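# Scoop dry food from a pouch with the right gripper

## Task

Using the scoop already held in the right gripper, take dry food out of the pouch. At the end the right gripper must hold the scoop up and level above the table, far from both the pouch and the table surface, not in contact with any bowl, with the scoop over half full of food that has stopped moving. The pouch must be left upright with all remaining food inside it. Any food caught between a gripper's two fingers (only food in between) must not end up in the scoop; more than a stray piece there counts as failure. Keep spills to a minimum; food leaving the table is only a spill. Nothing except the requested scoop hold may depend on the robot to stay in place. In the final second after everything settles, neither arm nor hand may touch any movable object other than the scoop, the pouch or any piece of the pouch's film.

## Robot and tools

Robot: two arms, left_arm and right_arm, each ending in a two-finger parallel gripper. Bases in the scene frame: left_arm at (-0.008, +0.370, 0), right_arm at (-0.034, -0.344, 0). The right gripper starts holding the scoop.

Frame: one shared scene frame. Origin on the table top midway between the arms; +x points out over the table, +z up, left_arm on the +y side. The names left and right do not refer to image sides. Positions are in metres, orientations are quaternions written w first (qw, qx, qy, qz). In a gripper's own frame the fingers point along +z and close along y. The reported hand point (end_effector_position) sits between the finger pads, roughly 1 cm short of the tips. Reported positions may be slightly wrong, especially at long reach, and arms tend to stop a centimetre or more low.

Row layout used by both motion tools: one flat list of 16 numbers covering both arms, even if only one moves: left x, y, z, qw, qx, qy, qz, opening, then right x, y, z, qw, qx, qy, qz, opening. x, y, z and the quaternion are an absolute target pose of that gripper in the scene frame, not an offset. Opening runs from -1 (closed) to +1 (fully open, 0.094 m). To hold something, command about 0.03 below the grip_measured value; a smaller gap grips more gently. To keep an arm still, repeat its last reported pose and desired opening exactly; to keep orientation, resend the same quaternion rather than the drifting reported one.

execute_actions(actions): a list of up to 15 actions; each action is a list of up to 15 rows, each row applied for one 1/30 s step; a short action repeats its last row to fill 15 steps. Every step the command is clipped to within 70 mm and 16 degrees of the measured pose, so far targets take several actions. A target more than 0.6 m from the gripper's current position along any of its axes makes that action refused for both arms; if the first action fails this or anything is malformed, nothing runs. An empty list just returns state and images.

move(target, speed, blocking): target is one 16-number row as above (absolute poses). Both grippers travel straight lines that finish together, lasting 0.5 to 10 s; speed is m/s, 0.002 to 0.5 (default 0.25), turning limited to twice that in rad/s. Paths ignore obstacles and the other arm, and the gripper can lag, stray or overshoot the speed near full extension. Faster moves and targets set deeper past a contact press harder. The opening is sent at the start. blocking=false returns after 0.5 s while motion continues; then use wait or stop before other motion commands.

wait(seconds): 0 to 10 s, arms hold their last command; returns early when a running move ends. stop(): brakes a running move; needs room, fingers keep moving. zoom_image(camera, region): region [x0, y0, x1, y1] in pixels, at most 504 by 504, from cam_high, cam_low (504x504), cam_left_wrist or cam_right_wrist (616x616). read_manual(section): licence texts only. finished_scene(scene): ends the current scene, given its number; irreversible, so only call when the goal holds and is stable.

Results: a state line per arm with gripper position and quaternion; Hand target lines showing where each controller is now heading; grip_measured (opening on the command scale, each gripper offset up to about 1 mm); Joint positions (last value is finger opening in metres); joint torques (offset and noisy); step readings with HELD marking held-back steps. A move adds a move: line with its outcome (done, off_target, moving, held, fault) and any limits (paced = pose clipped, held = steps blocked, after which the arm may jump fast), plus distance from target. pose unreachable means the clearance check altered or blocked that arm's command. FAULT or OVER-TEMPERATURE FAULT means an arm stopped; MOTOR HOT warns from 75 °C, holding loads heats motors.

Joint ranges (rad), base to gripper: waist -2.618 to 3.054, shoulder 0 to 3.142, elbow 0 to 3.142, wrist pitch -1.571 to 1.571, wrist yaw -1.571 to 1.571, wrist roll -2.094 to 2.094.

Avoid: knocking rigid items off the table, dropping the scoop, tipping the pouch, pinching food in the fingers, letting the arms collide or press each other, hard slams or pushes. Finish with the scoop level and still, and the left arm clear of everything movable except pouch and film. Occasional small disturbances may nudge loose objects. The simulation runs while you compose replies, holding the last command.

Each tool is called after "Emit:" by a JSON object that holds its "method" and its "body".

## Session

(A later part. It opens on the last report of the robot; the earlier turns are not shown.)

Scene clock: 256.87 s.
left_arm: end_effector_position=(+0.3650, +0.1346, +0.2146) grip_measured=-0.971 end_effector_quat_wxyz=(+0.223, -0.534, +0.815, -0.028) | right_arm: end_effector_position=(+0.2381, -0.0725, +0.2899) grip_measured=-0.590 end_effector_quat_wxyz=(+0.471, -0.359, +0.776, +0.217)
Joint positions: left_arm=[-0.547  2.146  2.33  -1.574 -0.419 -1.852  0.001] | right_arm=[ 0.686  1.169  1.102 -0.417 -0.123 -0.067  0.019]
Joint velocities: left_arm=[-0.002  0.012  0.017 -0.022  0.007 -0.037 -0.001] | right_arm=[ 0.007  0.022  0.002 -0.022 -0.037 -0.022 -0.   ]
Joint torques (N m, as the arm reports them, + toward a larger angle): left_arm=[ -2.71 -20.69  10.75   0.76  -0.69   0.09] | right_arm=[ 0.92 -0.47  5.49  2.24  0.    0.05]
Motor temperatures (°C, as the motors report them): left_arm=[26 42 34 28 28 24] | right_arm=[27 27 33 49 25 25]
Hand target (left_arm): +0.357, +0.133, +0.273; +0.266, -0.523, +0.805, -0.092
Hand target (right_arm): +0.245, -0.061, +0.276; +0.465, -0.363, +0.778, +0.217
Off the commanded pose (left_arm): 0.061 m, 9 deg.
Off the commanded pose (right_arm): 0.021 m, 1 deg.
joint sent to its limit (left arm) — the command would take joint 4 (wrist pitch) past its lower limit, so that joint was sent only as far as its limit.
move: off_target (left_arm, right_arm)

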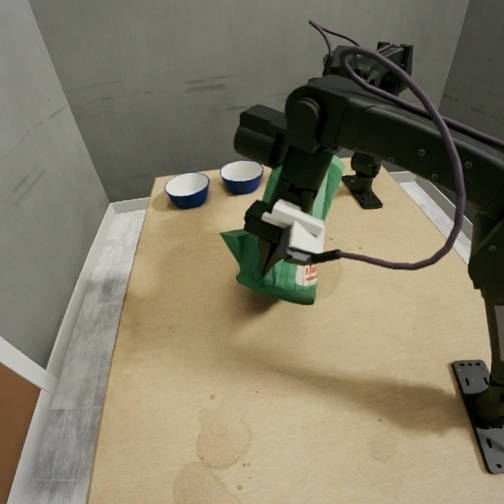

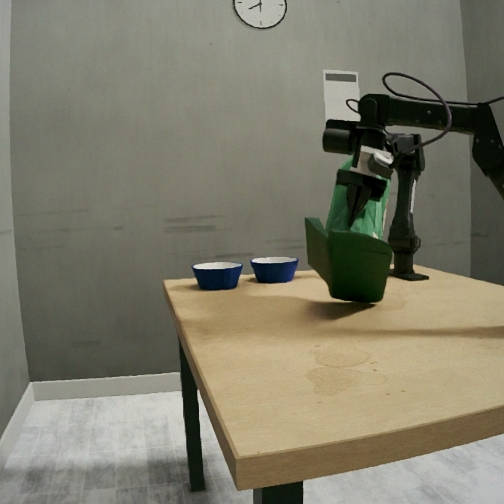

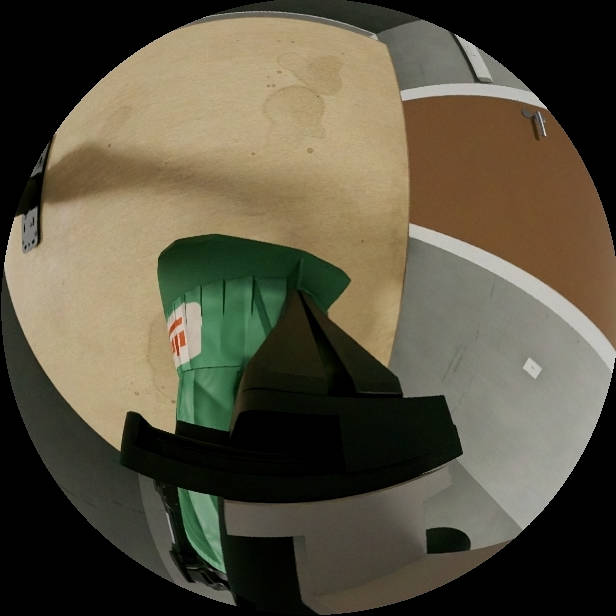

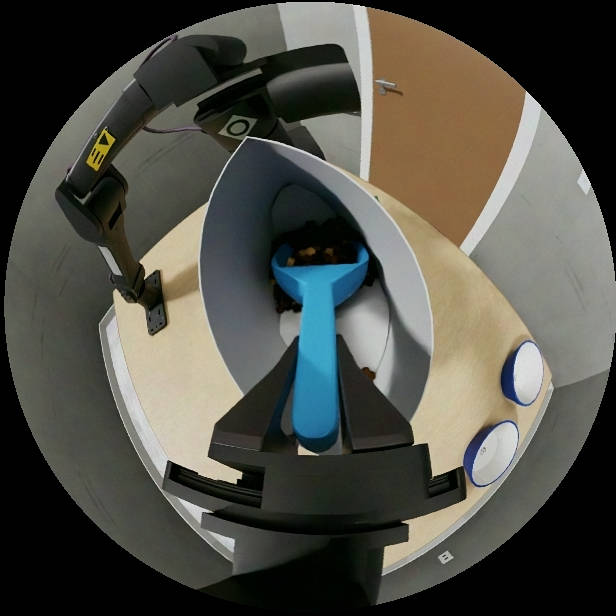

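Emit:
{"method": "move", "body": {"target": [0.36,0.13,0.28,0.266,-0.521,0.806,-0.088,-1,0.245,-0.062,0.31,0.383,-0.383,0.821,0.179,-0.7], "speed": 0.04}}

Emit:
{"method": "move", "body": {"target": [0.36,0.13,0.28,0.266,-0.521,0.806,-0.088,-1,0.26,-0.047,0.285,0.42,-0.375,0.803,0.196,-0.7], "speed": 0.04}}

Emit:
{"method": "zoom_image", "body": {"camera": "cam_right_wrist", "region": [190,110,450,400]}}

Scene clock: 265.23 s.
left_arm: end_effector_position=(+0.3611, +0.1303, +0.2159) grip_measured=-0.971 end_effector_quat_wxyz=(+0.218, -0.530, +0.819, -0.033) | right_arm: end_effector_position=(+0.2420, -0.0672, +0.3160) grip_measured=-0.590 end_effector_quat_wxyz=(+0.391, -0.376, +0.819, +0.186)
Joint positions: left_arm=[-0.555  2.14   2.329 -1.574 -0.406 -1.851  0.001] | right_arm=[ 0.696  1.359  1.503 -0.823 -0.109 -0.073  0.019]
Joint velocities: left_arm=[ 0.007 -0.007  0.007 -0.066 -0.081 -0.037 -0.   ] | right_arm=[ 0.002 -0.002  0.007 -0.007 -0.022 -0.095 -0.001]
Joint torques (N m, as the arm reports them, + toward a larger angle): left_arm=[ -2.03 -20.75  11.33   0.77  -0.82   0.09] | right_arm=[ 0.79 -3.8   6.93  1.45  0.05 -0.08]
Motor temperatures (°C, as the motors report them): left_arm=[26 43 34 28 28 24] | right_arm=[27 27 33 50 25 25]
Hand target (left_arm): +0.357, +0.133, +0.277; +0.268, -0.522, +0.804, -0.097
Hand target (right_arm): +0.244, -0.063, +0.310; +0.384, -0.384, +0.821, +0.179
Off the commanded pose (left_arm): 0.064 m, 9 deg.
Off the commanded pose (right_arm): 0.008 m, 2 deg.
joint sent to its limit (left arm) — the command would take joint 4 (wrist pitch) past its lower limit, so that joint was sent only as far as its limit.
move: off_target (left_arm)

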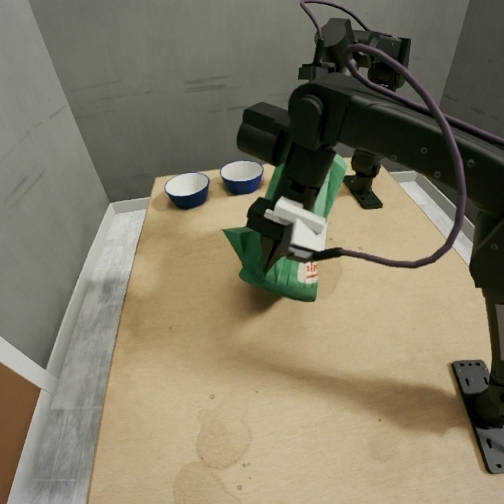

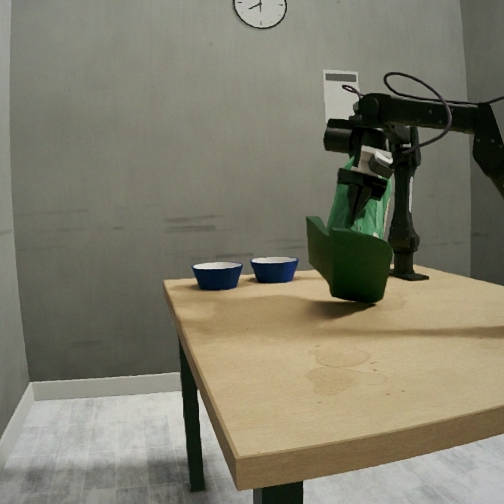

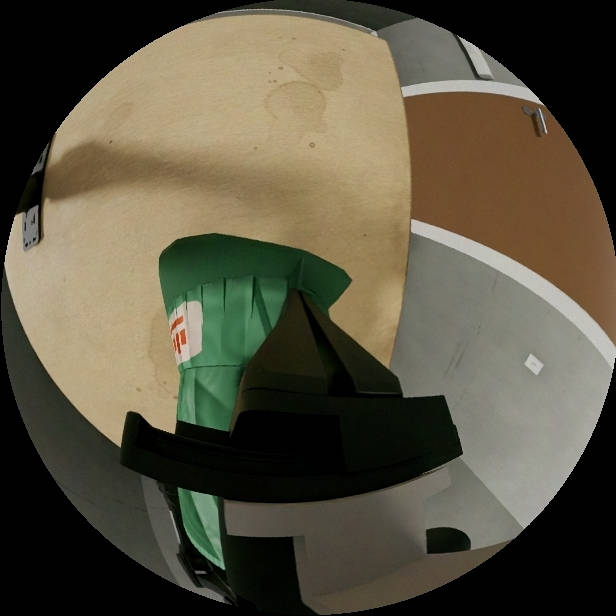

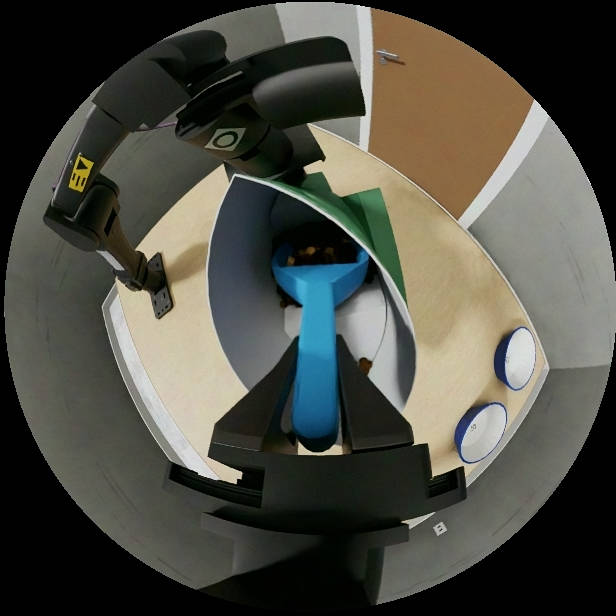

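Scene clock: 267.43 s.
left_arm: end_effector_position=(+0.3689, +0.1417, +0.2157) grip_measured=-0.971 end_effector_quat_wxyz=(+0.228, -0.543, +0.808, -0.025) | right_arm: end_effector_position=(+0.2490, -0.0595, +0.3050) grip_measured=-0.590 end_effector_quat_wxyz=(+0.423, -0.372, +0.802, +0.199)
Joint positions: left_arm=[-0.533  2.144  2.327 -1.574 -0.43  -1.86   0.001] | right_arm=[ 0.696  1.323  1.366 -0.646 -0.115 -0.073  0.019]
Joint velocities: left_arm=[ 0.012 -0.012 -0.002 -0.037 -0.022  0.022  0.   ] | right_arm=[ 0.002 -0.022  0.017 -0.007  0.037 -0.007  0.   ]
Joint torques (N m, as the arm reports them, + toward a larger angle): left_arm=[ -3.69 -21.15  11.37   0.76  -0.62   0.21] | right_arm=[ 0.41 -1.94  4.01  2.37  0.07 -0.05]
Motor temperatures (°C, as the motors report them): left_arm=[26 43 34 28 28 24] | right_arm=[27 27 32 50 25 25]
Hand target (left_arm): +0.357, +0.134, +0.277; +0.268, -0.522, +0.804, -0.096
Hand target (right_arm): +0.259, -0.048, +0.285; +0.419, -0.375, +0.803, +0.196
Off the commanded pose (left_arm): 0.066 m, 9 deg.
Off the commanded pose (right_arm): 0.026 m, 1 deg.
joint sent to its limit (left arm) — the command would take joint 4 (wrist pitch) past its lower limit, so that joint was sent only as far as its limit.
move: off_target (left_arm, right_arm)

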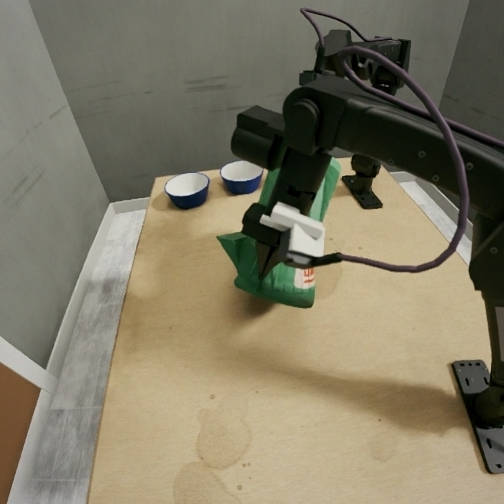

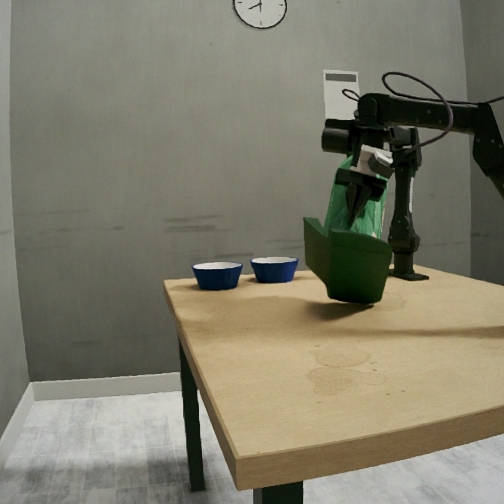

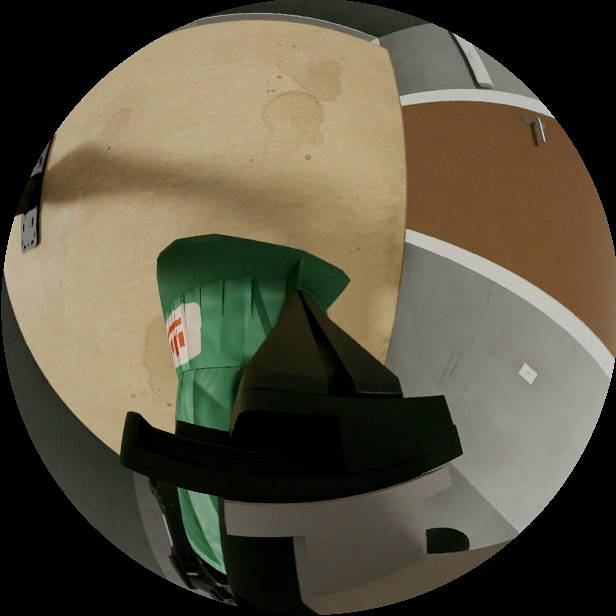

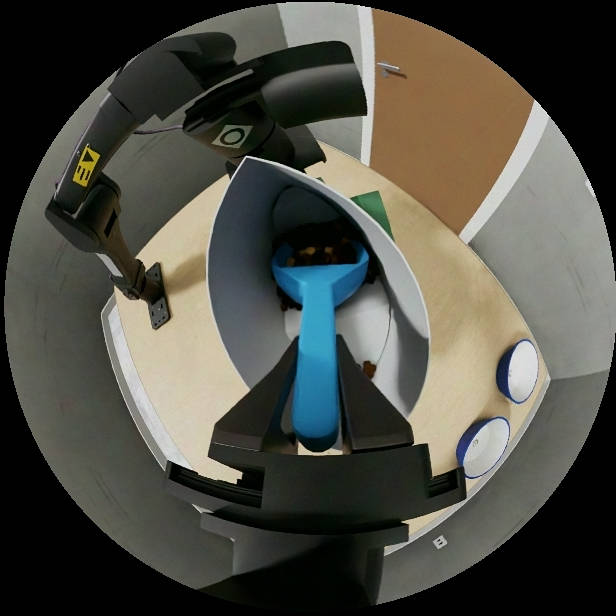

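Region (190, 110, 450, 400) of cam_right_wrist's 616x616 image, scaled by 1.738, with more detail than that image has; it fills the left 452 columns of this view, and the rest is white.

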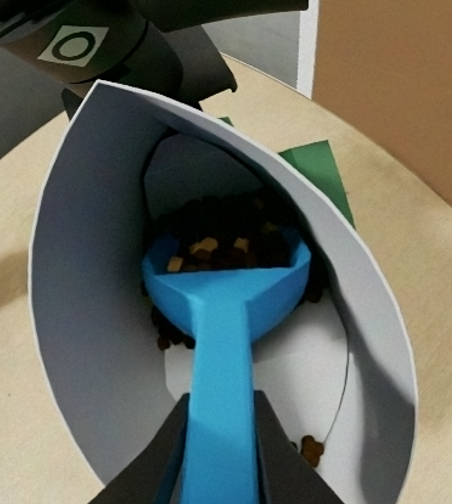

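Emit:
{"method": "move", "body": {"target": [0.36,0.13,0.28,0.266,-0.521,0.806,-0.088,-1,0.252,-0.054,0.272,0.524,-0.333,0.749,0.234,-0.7], "speed": 0.04}}

Emit:
{"method": "move", "body": {"target": [0.36,0.13,0.28,0.266,-0.521,0.806,-0.088,-1,0.246,-0.06,0.26,0.588,-0.312,0.70,0.262,-0.7], "speed": 0.04}}

Emit:
{"method": "move", "body": {"target": [0.36,0.13,0.28,0.266,-0.521,0.806,-0.088,-1,0.232,-0.08,0.26,0.641,-0.307,0.63,0.312,-0.7], "speed": 0.04}}

Emit:
{"method": "zoom_image", "body": {"camera": "cam_right_wrist", "region": [190,110,450,400]}}

Scene clock: 277.57 s.
left_arm: end_effector_position=(+0.3753, +0.1542, +0.2217) grip_measured=-0.971 end_effector_quat_wxyz=(+0.243, -0.550, +0.799, -0.022) | right_arm: end_effector_position=(+0.2462, -0.0585, +0.2766) grip_measured=-0.590 end_effector_quat_wxyz=(+0.515, -0.344, +0.749, +0.236)
Joint positions: left_arm=[-0.512  2.134  2.326 -1.574 -0.459 -1.858  0.001] | right_arm=[ 0.707  1.169  0.945 -0.144 -0.106 -0.042  0.019]
Joint velocities: left_arm=[ 0.012  0.002 -0.002 -0.007 -0.051 -0.022  0.   ] | right_arm=[-0.007 -0.002 -0.012  0.007  0.037  0.007 -0.001]
Joint torques (N m, as the arm reports them, + toward a larger angle): left_arm=[ -5.06 -20.15  11.57   0.78  -0.37   0.24] | right_arm=[ 0.86 -2.54  5.49  2.44  0.25  0.11]
Motor temperatures (°C, as the motors report them): left_arm=[26 43 34 28 28 24] | right_arm=[27 27 32 51 25 25]
Hand target (left_arm): +0.358, +0.135, +0.277; +0.268, -0.521, +0.805, -0.096
Hand target (right_arm): +0.253, -0.053, +0.272; +0.523, -0.333, +0.749, +0.235
Off the commanded pose (left_arm): 0.065 m, 9 deg.
Off the commanded pose (right_arm): 0.009 m, 2 deg.
joint sent to its limit (left arm) — the command would take joint 4 (wrist pitch) past its lower limit, so that joint was sent only as far as its limit.
move: off_target (left_arm)

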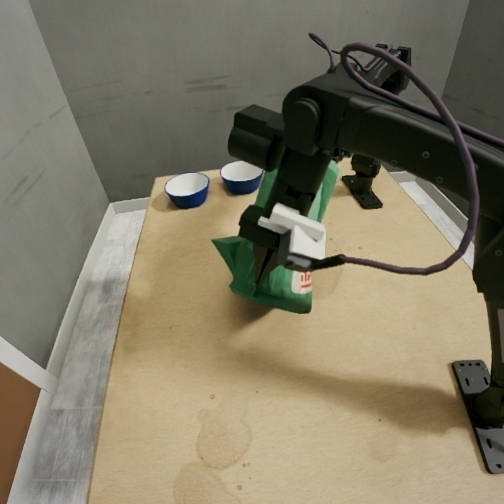

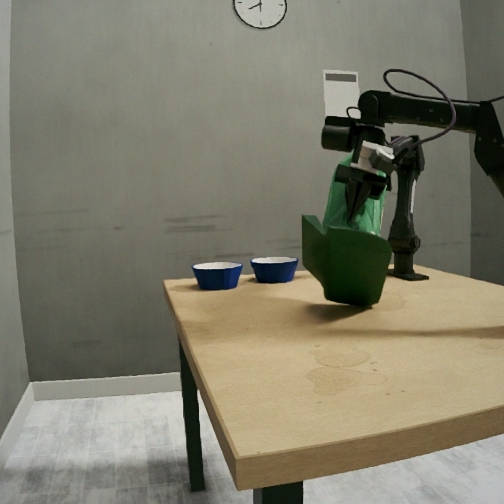

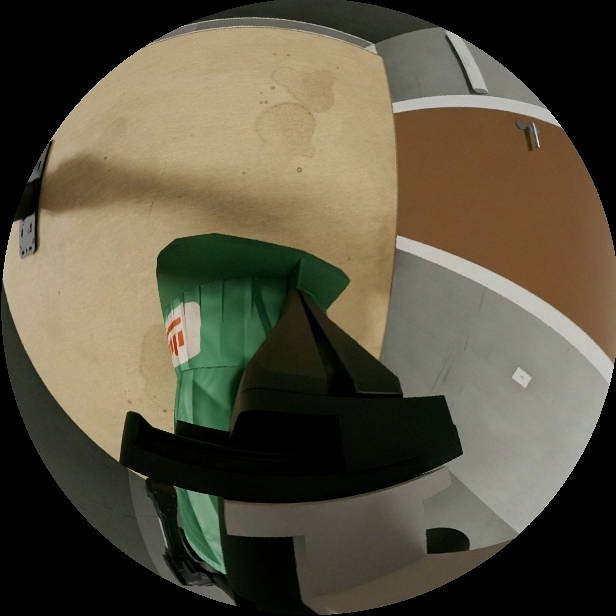

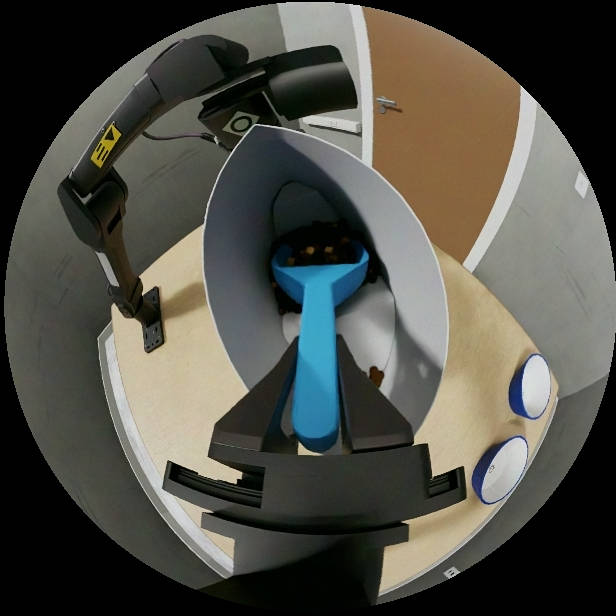

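Scene clock: 280.23 s.
left_arm: end_effector_position=(+0.3748, +0.1538, +0.2217) grip_measured=-0.971 end_effector_quat_wxyz=(+0.242, -0.549, +0.800, -0.022) | right_arm: end_effector_position=(+0.2448, -0.0609, +0.2552) grip_measured=-0.590 end_effector_quat_wxyz=(+0.576, -0.321, +0.706, +0.259)
Joint positions: left_arm=[-0.512  2.132  2.325 -1.574 -0.456 -1.855  0.001] | right_arm=[ 0.707  1.133  0.684  0.246 -0.102 -0.025  0.019]
Joint velocities: left_arm=[-0.007 -0.002  0.002  0.037 -0.066  0.037 -0.001] | right_arm=[-0.027 -0.012  0.017  0.007 -0.022 -0.007 -0.   ]
Joint torques (N m, as the arm reports them, + toward a larger angle): left_arm=[ -5.08 -19.98  11.62   0.77  -0.4    0.2 ] | right_arm=[ 0.69 -3.89  6.05  2.25  0.17  0.08]
Motor temperatures (°C, as the motors report them): left_arm=[26 43 34 28 28 24] | right_arm=[27 27 32 51 25 25]
Hand target (left_arm): +0.358, +0.135, +0.277; +0.267, -0.521, +0.805, -0.096
Hand target (right_arm): +0.247, -0.059, +0.260; +0.587, -0.312, +0.700, +0.262
Off the commanded pose (left_arm): 0.065 m, 9 deg.
Off the commanded pose (right_arm): 0.005 m, 2 deg.
joint sent to its limit (left arm) — the command would take joint 4 (wrist pitch) past its lower limit, so that joint was sent only as far as its limit.
move: off_target (left_arm)

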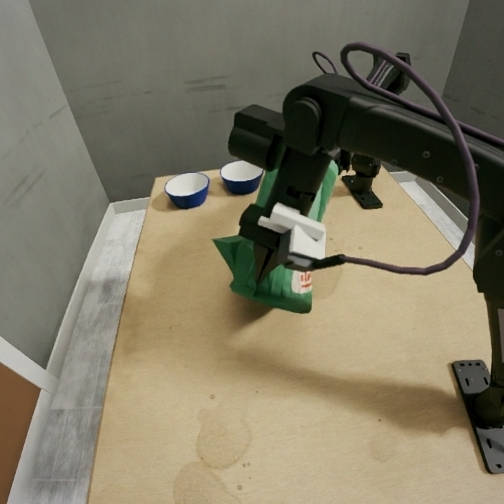

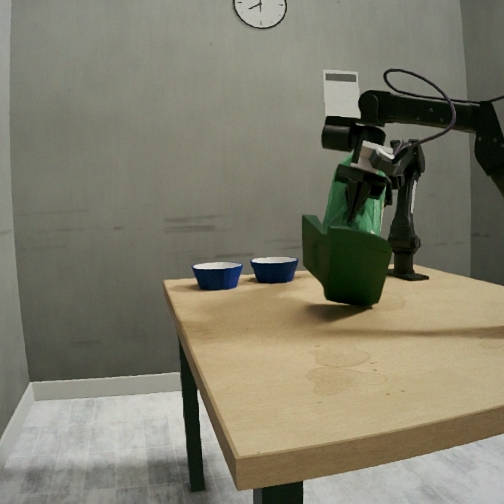

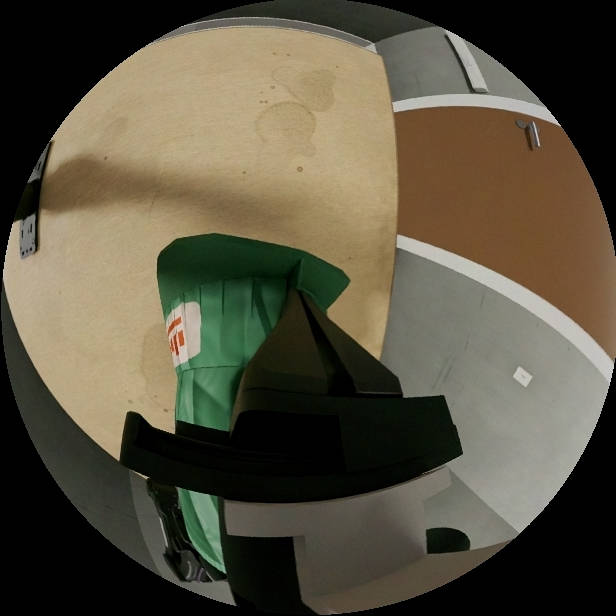

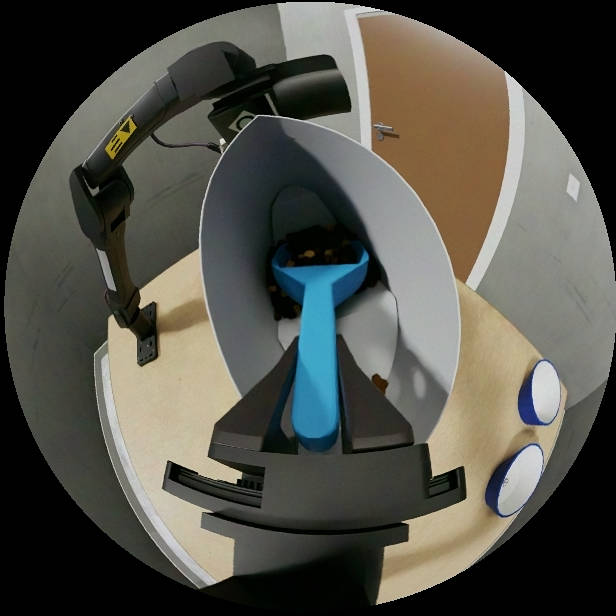

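Scene clock: 283.33 s.
left_arm: end_effector_position=(+0.3681, +0.1440, +0.2318) grip_measured=-0.971 end_effector_quat_wxyz=(+0.255, -0.526, +0.811, -0.031) | right_arm: end_effector_position=(+0.2346, -0.0778, +0.2452) grip_measured=-0.590 end_effector_quat_wxyz=(+0.623, -0.308, +0.650, +0.306)
Joint positions: left_arm=[-0.547  2.116  2.33  -1.574 -0.477 -1.83   0.001] | right_arm=[ 0.635  1.103  0.454  0.612 -0.225  0.006  0.019]
Joint velocities: left_arm=[-0.007 -0.012 -0.007 -0.037 -0.022  0.037  0.001] | right_arm=[ 0.002 -0.002 -0.007  0.007 -0.007  0.007 -0.002]
Joint torques (N m, as the arm reports them, + toward a larger angle): left_arm=[ -2.59 -17.75  11.76   0.81  -0.22  -0.03] | right_arm=[-0.53 -5.12  6.21  2.26 -0.15  0.01]
Motor temperatures (°C, as the motors report them): left_arm=[26 43 34 28 28 24] | right_arm=[27 27 32 51 25 25]
Hand target (left_arm): +0.358, +0.133, +0.278; +0.269, -0.519, +0.805, -0.098
Hand target (right_arm): +0.232, -0.079, +0.259; +0.641, -0.307, +0.630, +0.312
Off the commanded pose (left_arm): 0.051 m, 7 deg.
Off the commanded pose (right_arm): 0.015 m, 3 deg.
joint sent to its limit (left arm) — the command would take joint 4 (wrist pitch) past its lower limit, so that joint was sent only as far as its limit.
move: off_target (left_arm, right_arm)

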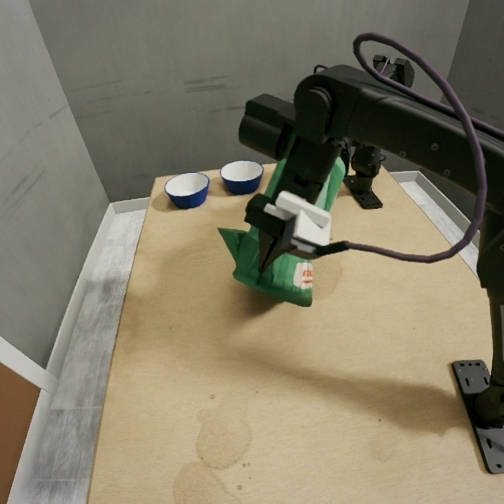

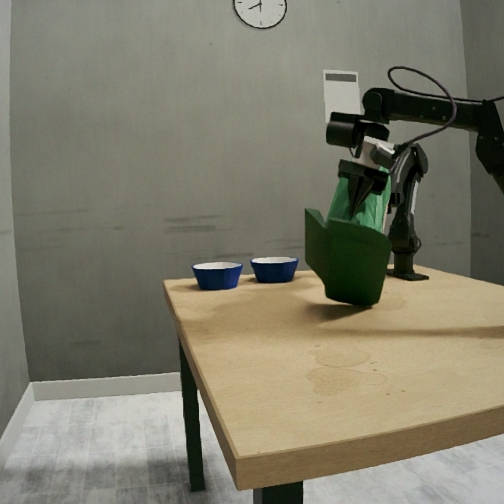

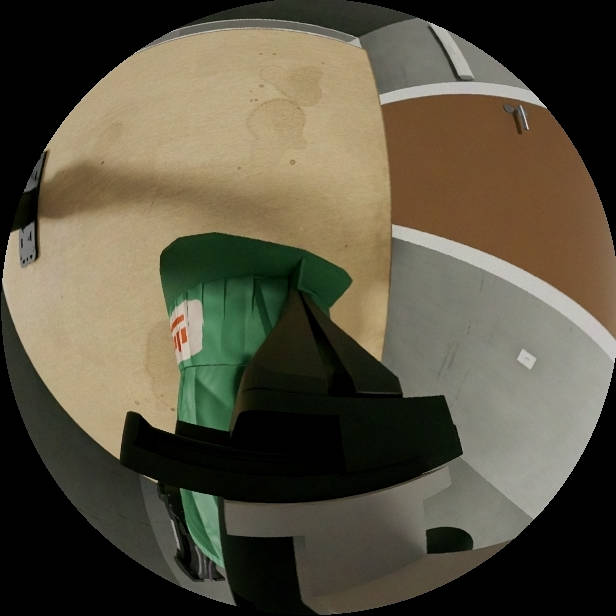

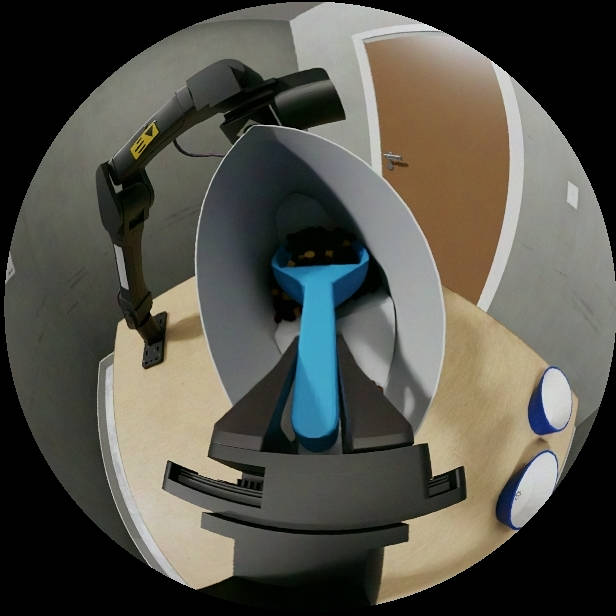

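Region (190, 110, 450, 400) of cam_right_wrist's 616x616 image, scaled by 1.738, with more detail than that image has; it fills the left 452 columns of this view, and the rest is white.

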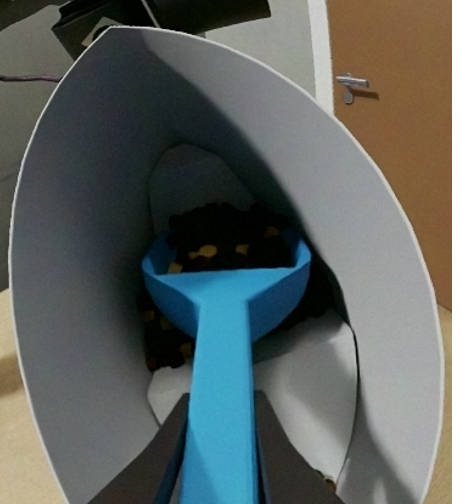

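Emit:
{"method": "move", "body": {"target": [0.36,0.13,0.28,0.266,-0.521,0.806,-0.088,-1,0.222,-0.092,0.25,0.727,-0.258,0.529,0.354,-0.7], "speed": 0.04}}

Emit:
{"method": "move", "body": {"target": [0.36,0.13,0.28,0.266,-0.521,0.806,-0.088,-1,0.19,-0.13,0.275,0.727,-0.258,0.529,0.354,-0.7], "speed": 0.04}}

Emit:
{"method": "zoom_image", "body": {"camera": "cam_right_wrist", "region": [230,150,410,330]}}

Scene clock: 293.93 s.
left_arm: end_effector_position=(+0.3680, +0.1435, +0.2302) grip_measured=-0.971 end_effector_quat_wxyz=(+0.253, -0.525, +0.812, -0.029) | right_arm: end_effector_position=(+0.2169, -0.0884, +0.2552) grip_measured=-0.590 end_effector_quat_wxyz=(+0.727, -0.264, +0.519, +0.363)
Joint positions: left_arm=[-0.548  2.118  2.329 -1.574 -0.475 -1.829  0.001] | right_arm=[ 0.63   1.416  0.227  1.527 -0.251  0.079  0.019]
Joint velocities: left_arm=[ 0.017 -0.017 -0.012  0.007  0.037 -0.007  0.001] | right_arm=[ 0.007  0.012  0.002  0.022 -0.007 -0.022 -0.   ]
Joint torques (N m, as the arm reports them, + toward a larger angle): left_arm=[ -2.65 -18.15  11.78   0.81  -0.24   0.01] | right_arm=[-0.78 -3.05  4.47  1.67  0.21  0.03]
Motor temperatures (°C, as the motors report them): left_arm=[26 43 34 28 28 24] | right_arm=[27 27 32 51 25 25]
Hand target (left_arm): +0.358, +0.133, +0.278; +0.269, -0.519, +0.805, -0.097
Hand target (right_arm): +0.223, -0.091, +0.249; +0.727, -0.258, +0.529, +0.355
Off the commanded pose (left_arm): 0.052 m, 7 deg.
Off the commanded pose (right_arm): 0.008 m, 2 deg.
joint sent to its limit (left arm) — the command would take joint 4 (wrist pitch) past its lower limit, so that joint was sent only as far as its limit.
move: off_target (left_arm)

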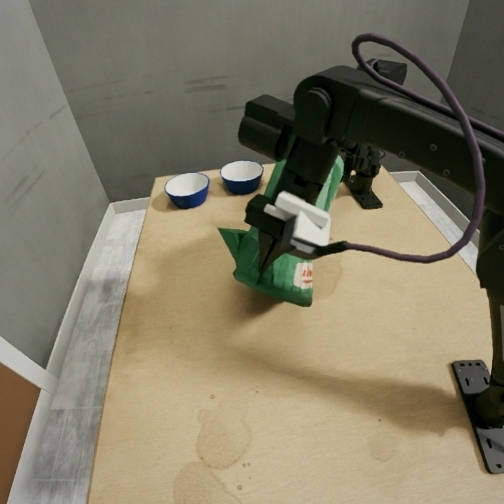

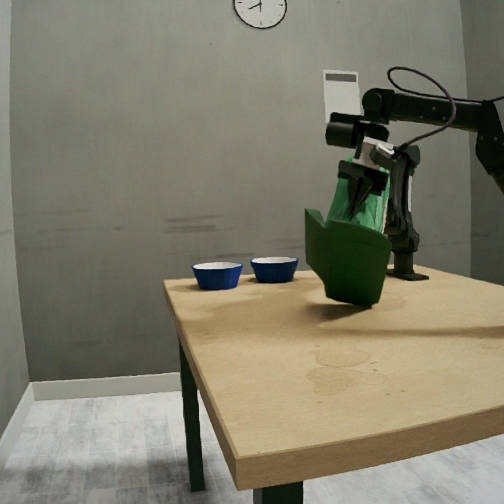

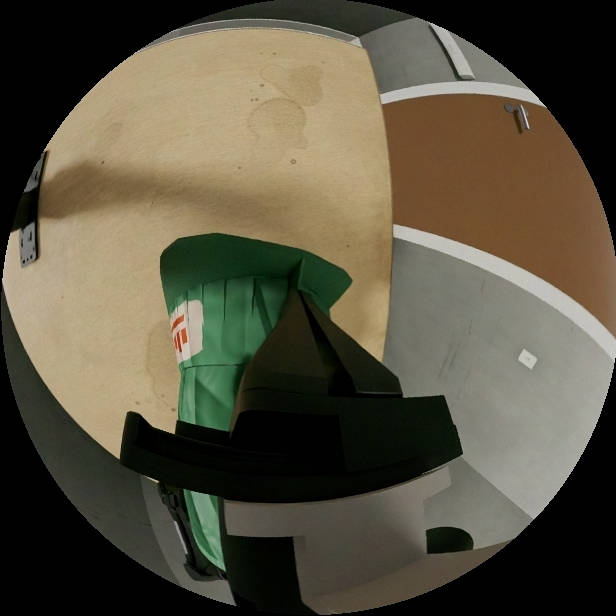

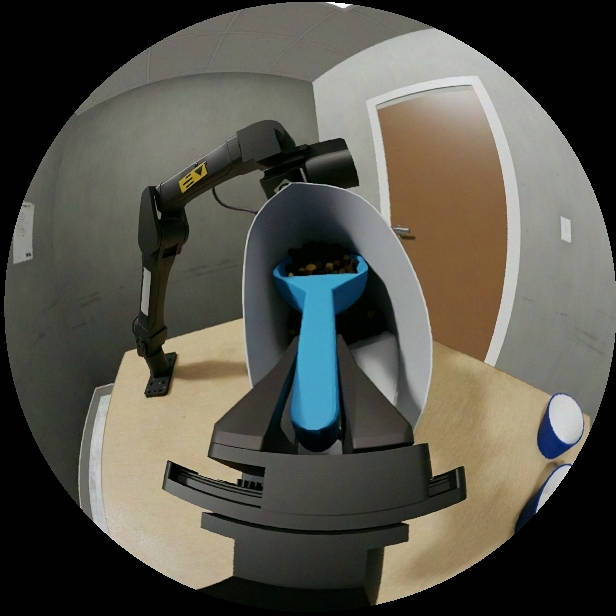

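Scene clock: 296.03 s.
left_arm: end_effector_position=(+0.3657, +0.1400, +0.2298) grip_measured=-0.971 end_effector_quat_wxyz=(+0.251, -0.521, +0.815, -0.031) | right_arm: end_effector_position=(+0.1927, -0.1257, +0.2627) grip_measured=-0.590 end_effector_quat_wxyz=(+0.714, -0.264, +0.546, +0.349)
Joint positions: left_arm=[-0.556  2.118  2.329 -1.574 -0.471 -1.829  0.001] | right_arm=[ 0.56   0.958  0.137  1.101 -0.295  0.089  0.019]
Joint velocities: left_arm=[ 0.002  0.002  0.002  0.037 -0.066  0.007  0.   ] | right_arm=[-0.007  0.017 -0.007 -0.037  0.022  0.007  0.001]
Joint torques (N m, as the arm reports them, + toward a larger angle): left_arm=[ -2.06 -18.21  11.85   0.8   -0.28   0.  ] | right_arm=[-0.6  -3.87  5.65  1.94 -0.04  0.09]
Motor temperatures (°C, as the motors report them): left_arm=[26 42 34 28 28 24] | right_arm=[27 27 32 50 25 25]
Hand target (left_arm): +0.358, +0.133, +0.278; +0.269, -0.519, +0.805, -0.098
Hand target (right_arm): +0.189, -0.130, +0.275; +0.727, -0.258, +0.529, +0.354
Off the commanded pose (left_arm): 0.052 m, 7 deg.
Off the commanded pose (right_arm): 0.013 m, 3 deg.
joint sent to its limit (left arm) — the command would take joint 4 (wrist pitch) past its lower limit, so that joint was sent only as far as its limit.
move: off_target (left_arm, right_arm)

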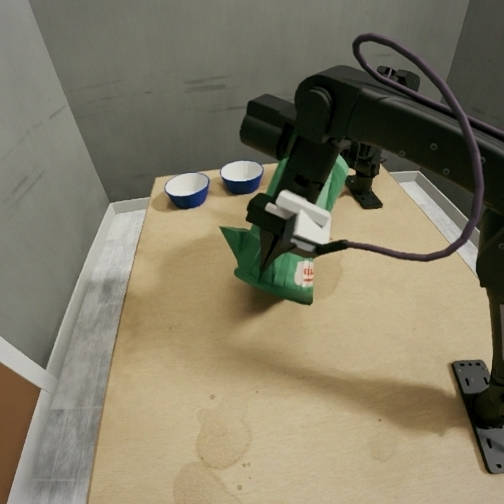

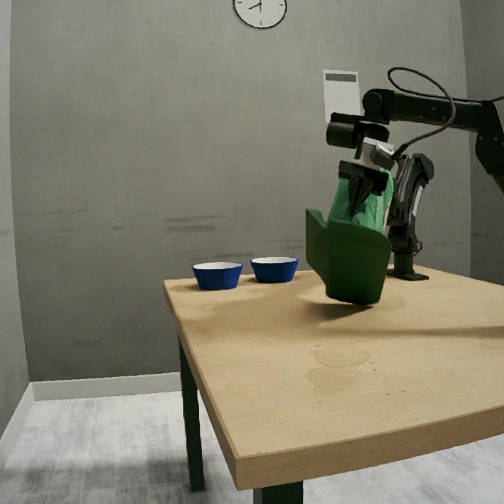

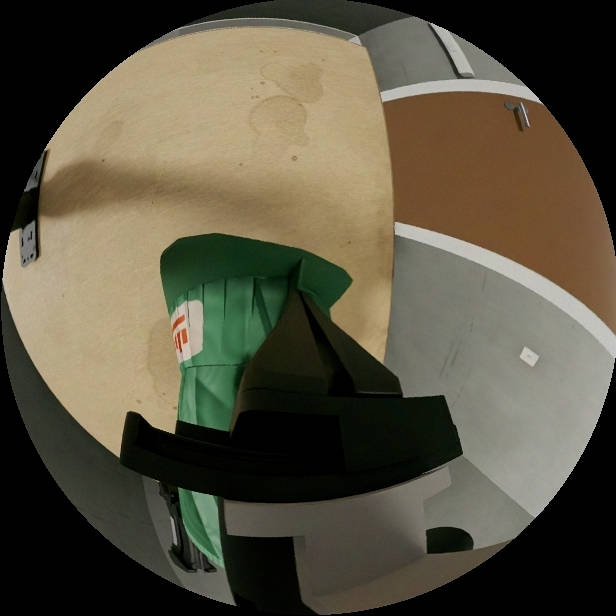

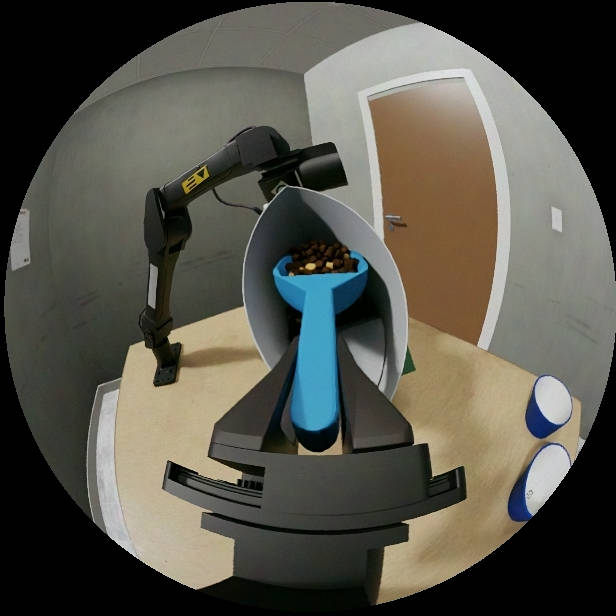

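Region (230, 150, 410, 330) of cam_right_wrist's 616x616 image, scaled by 2.800, with more detail than that image has.

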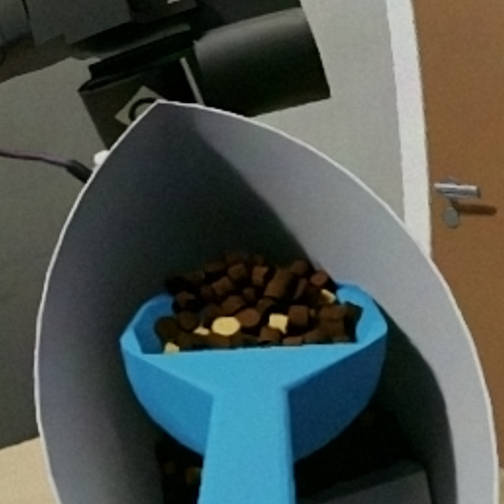

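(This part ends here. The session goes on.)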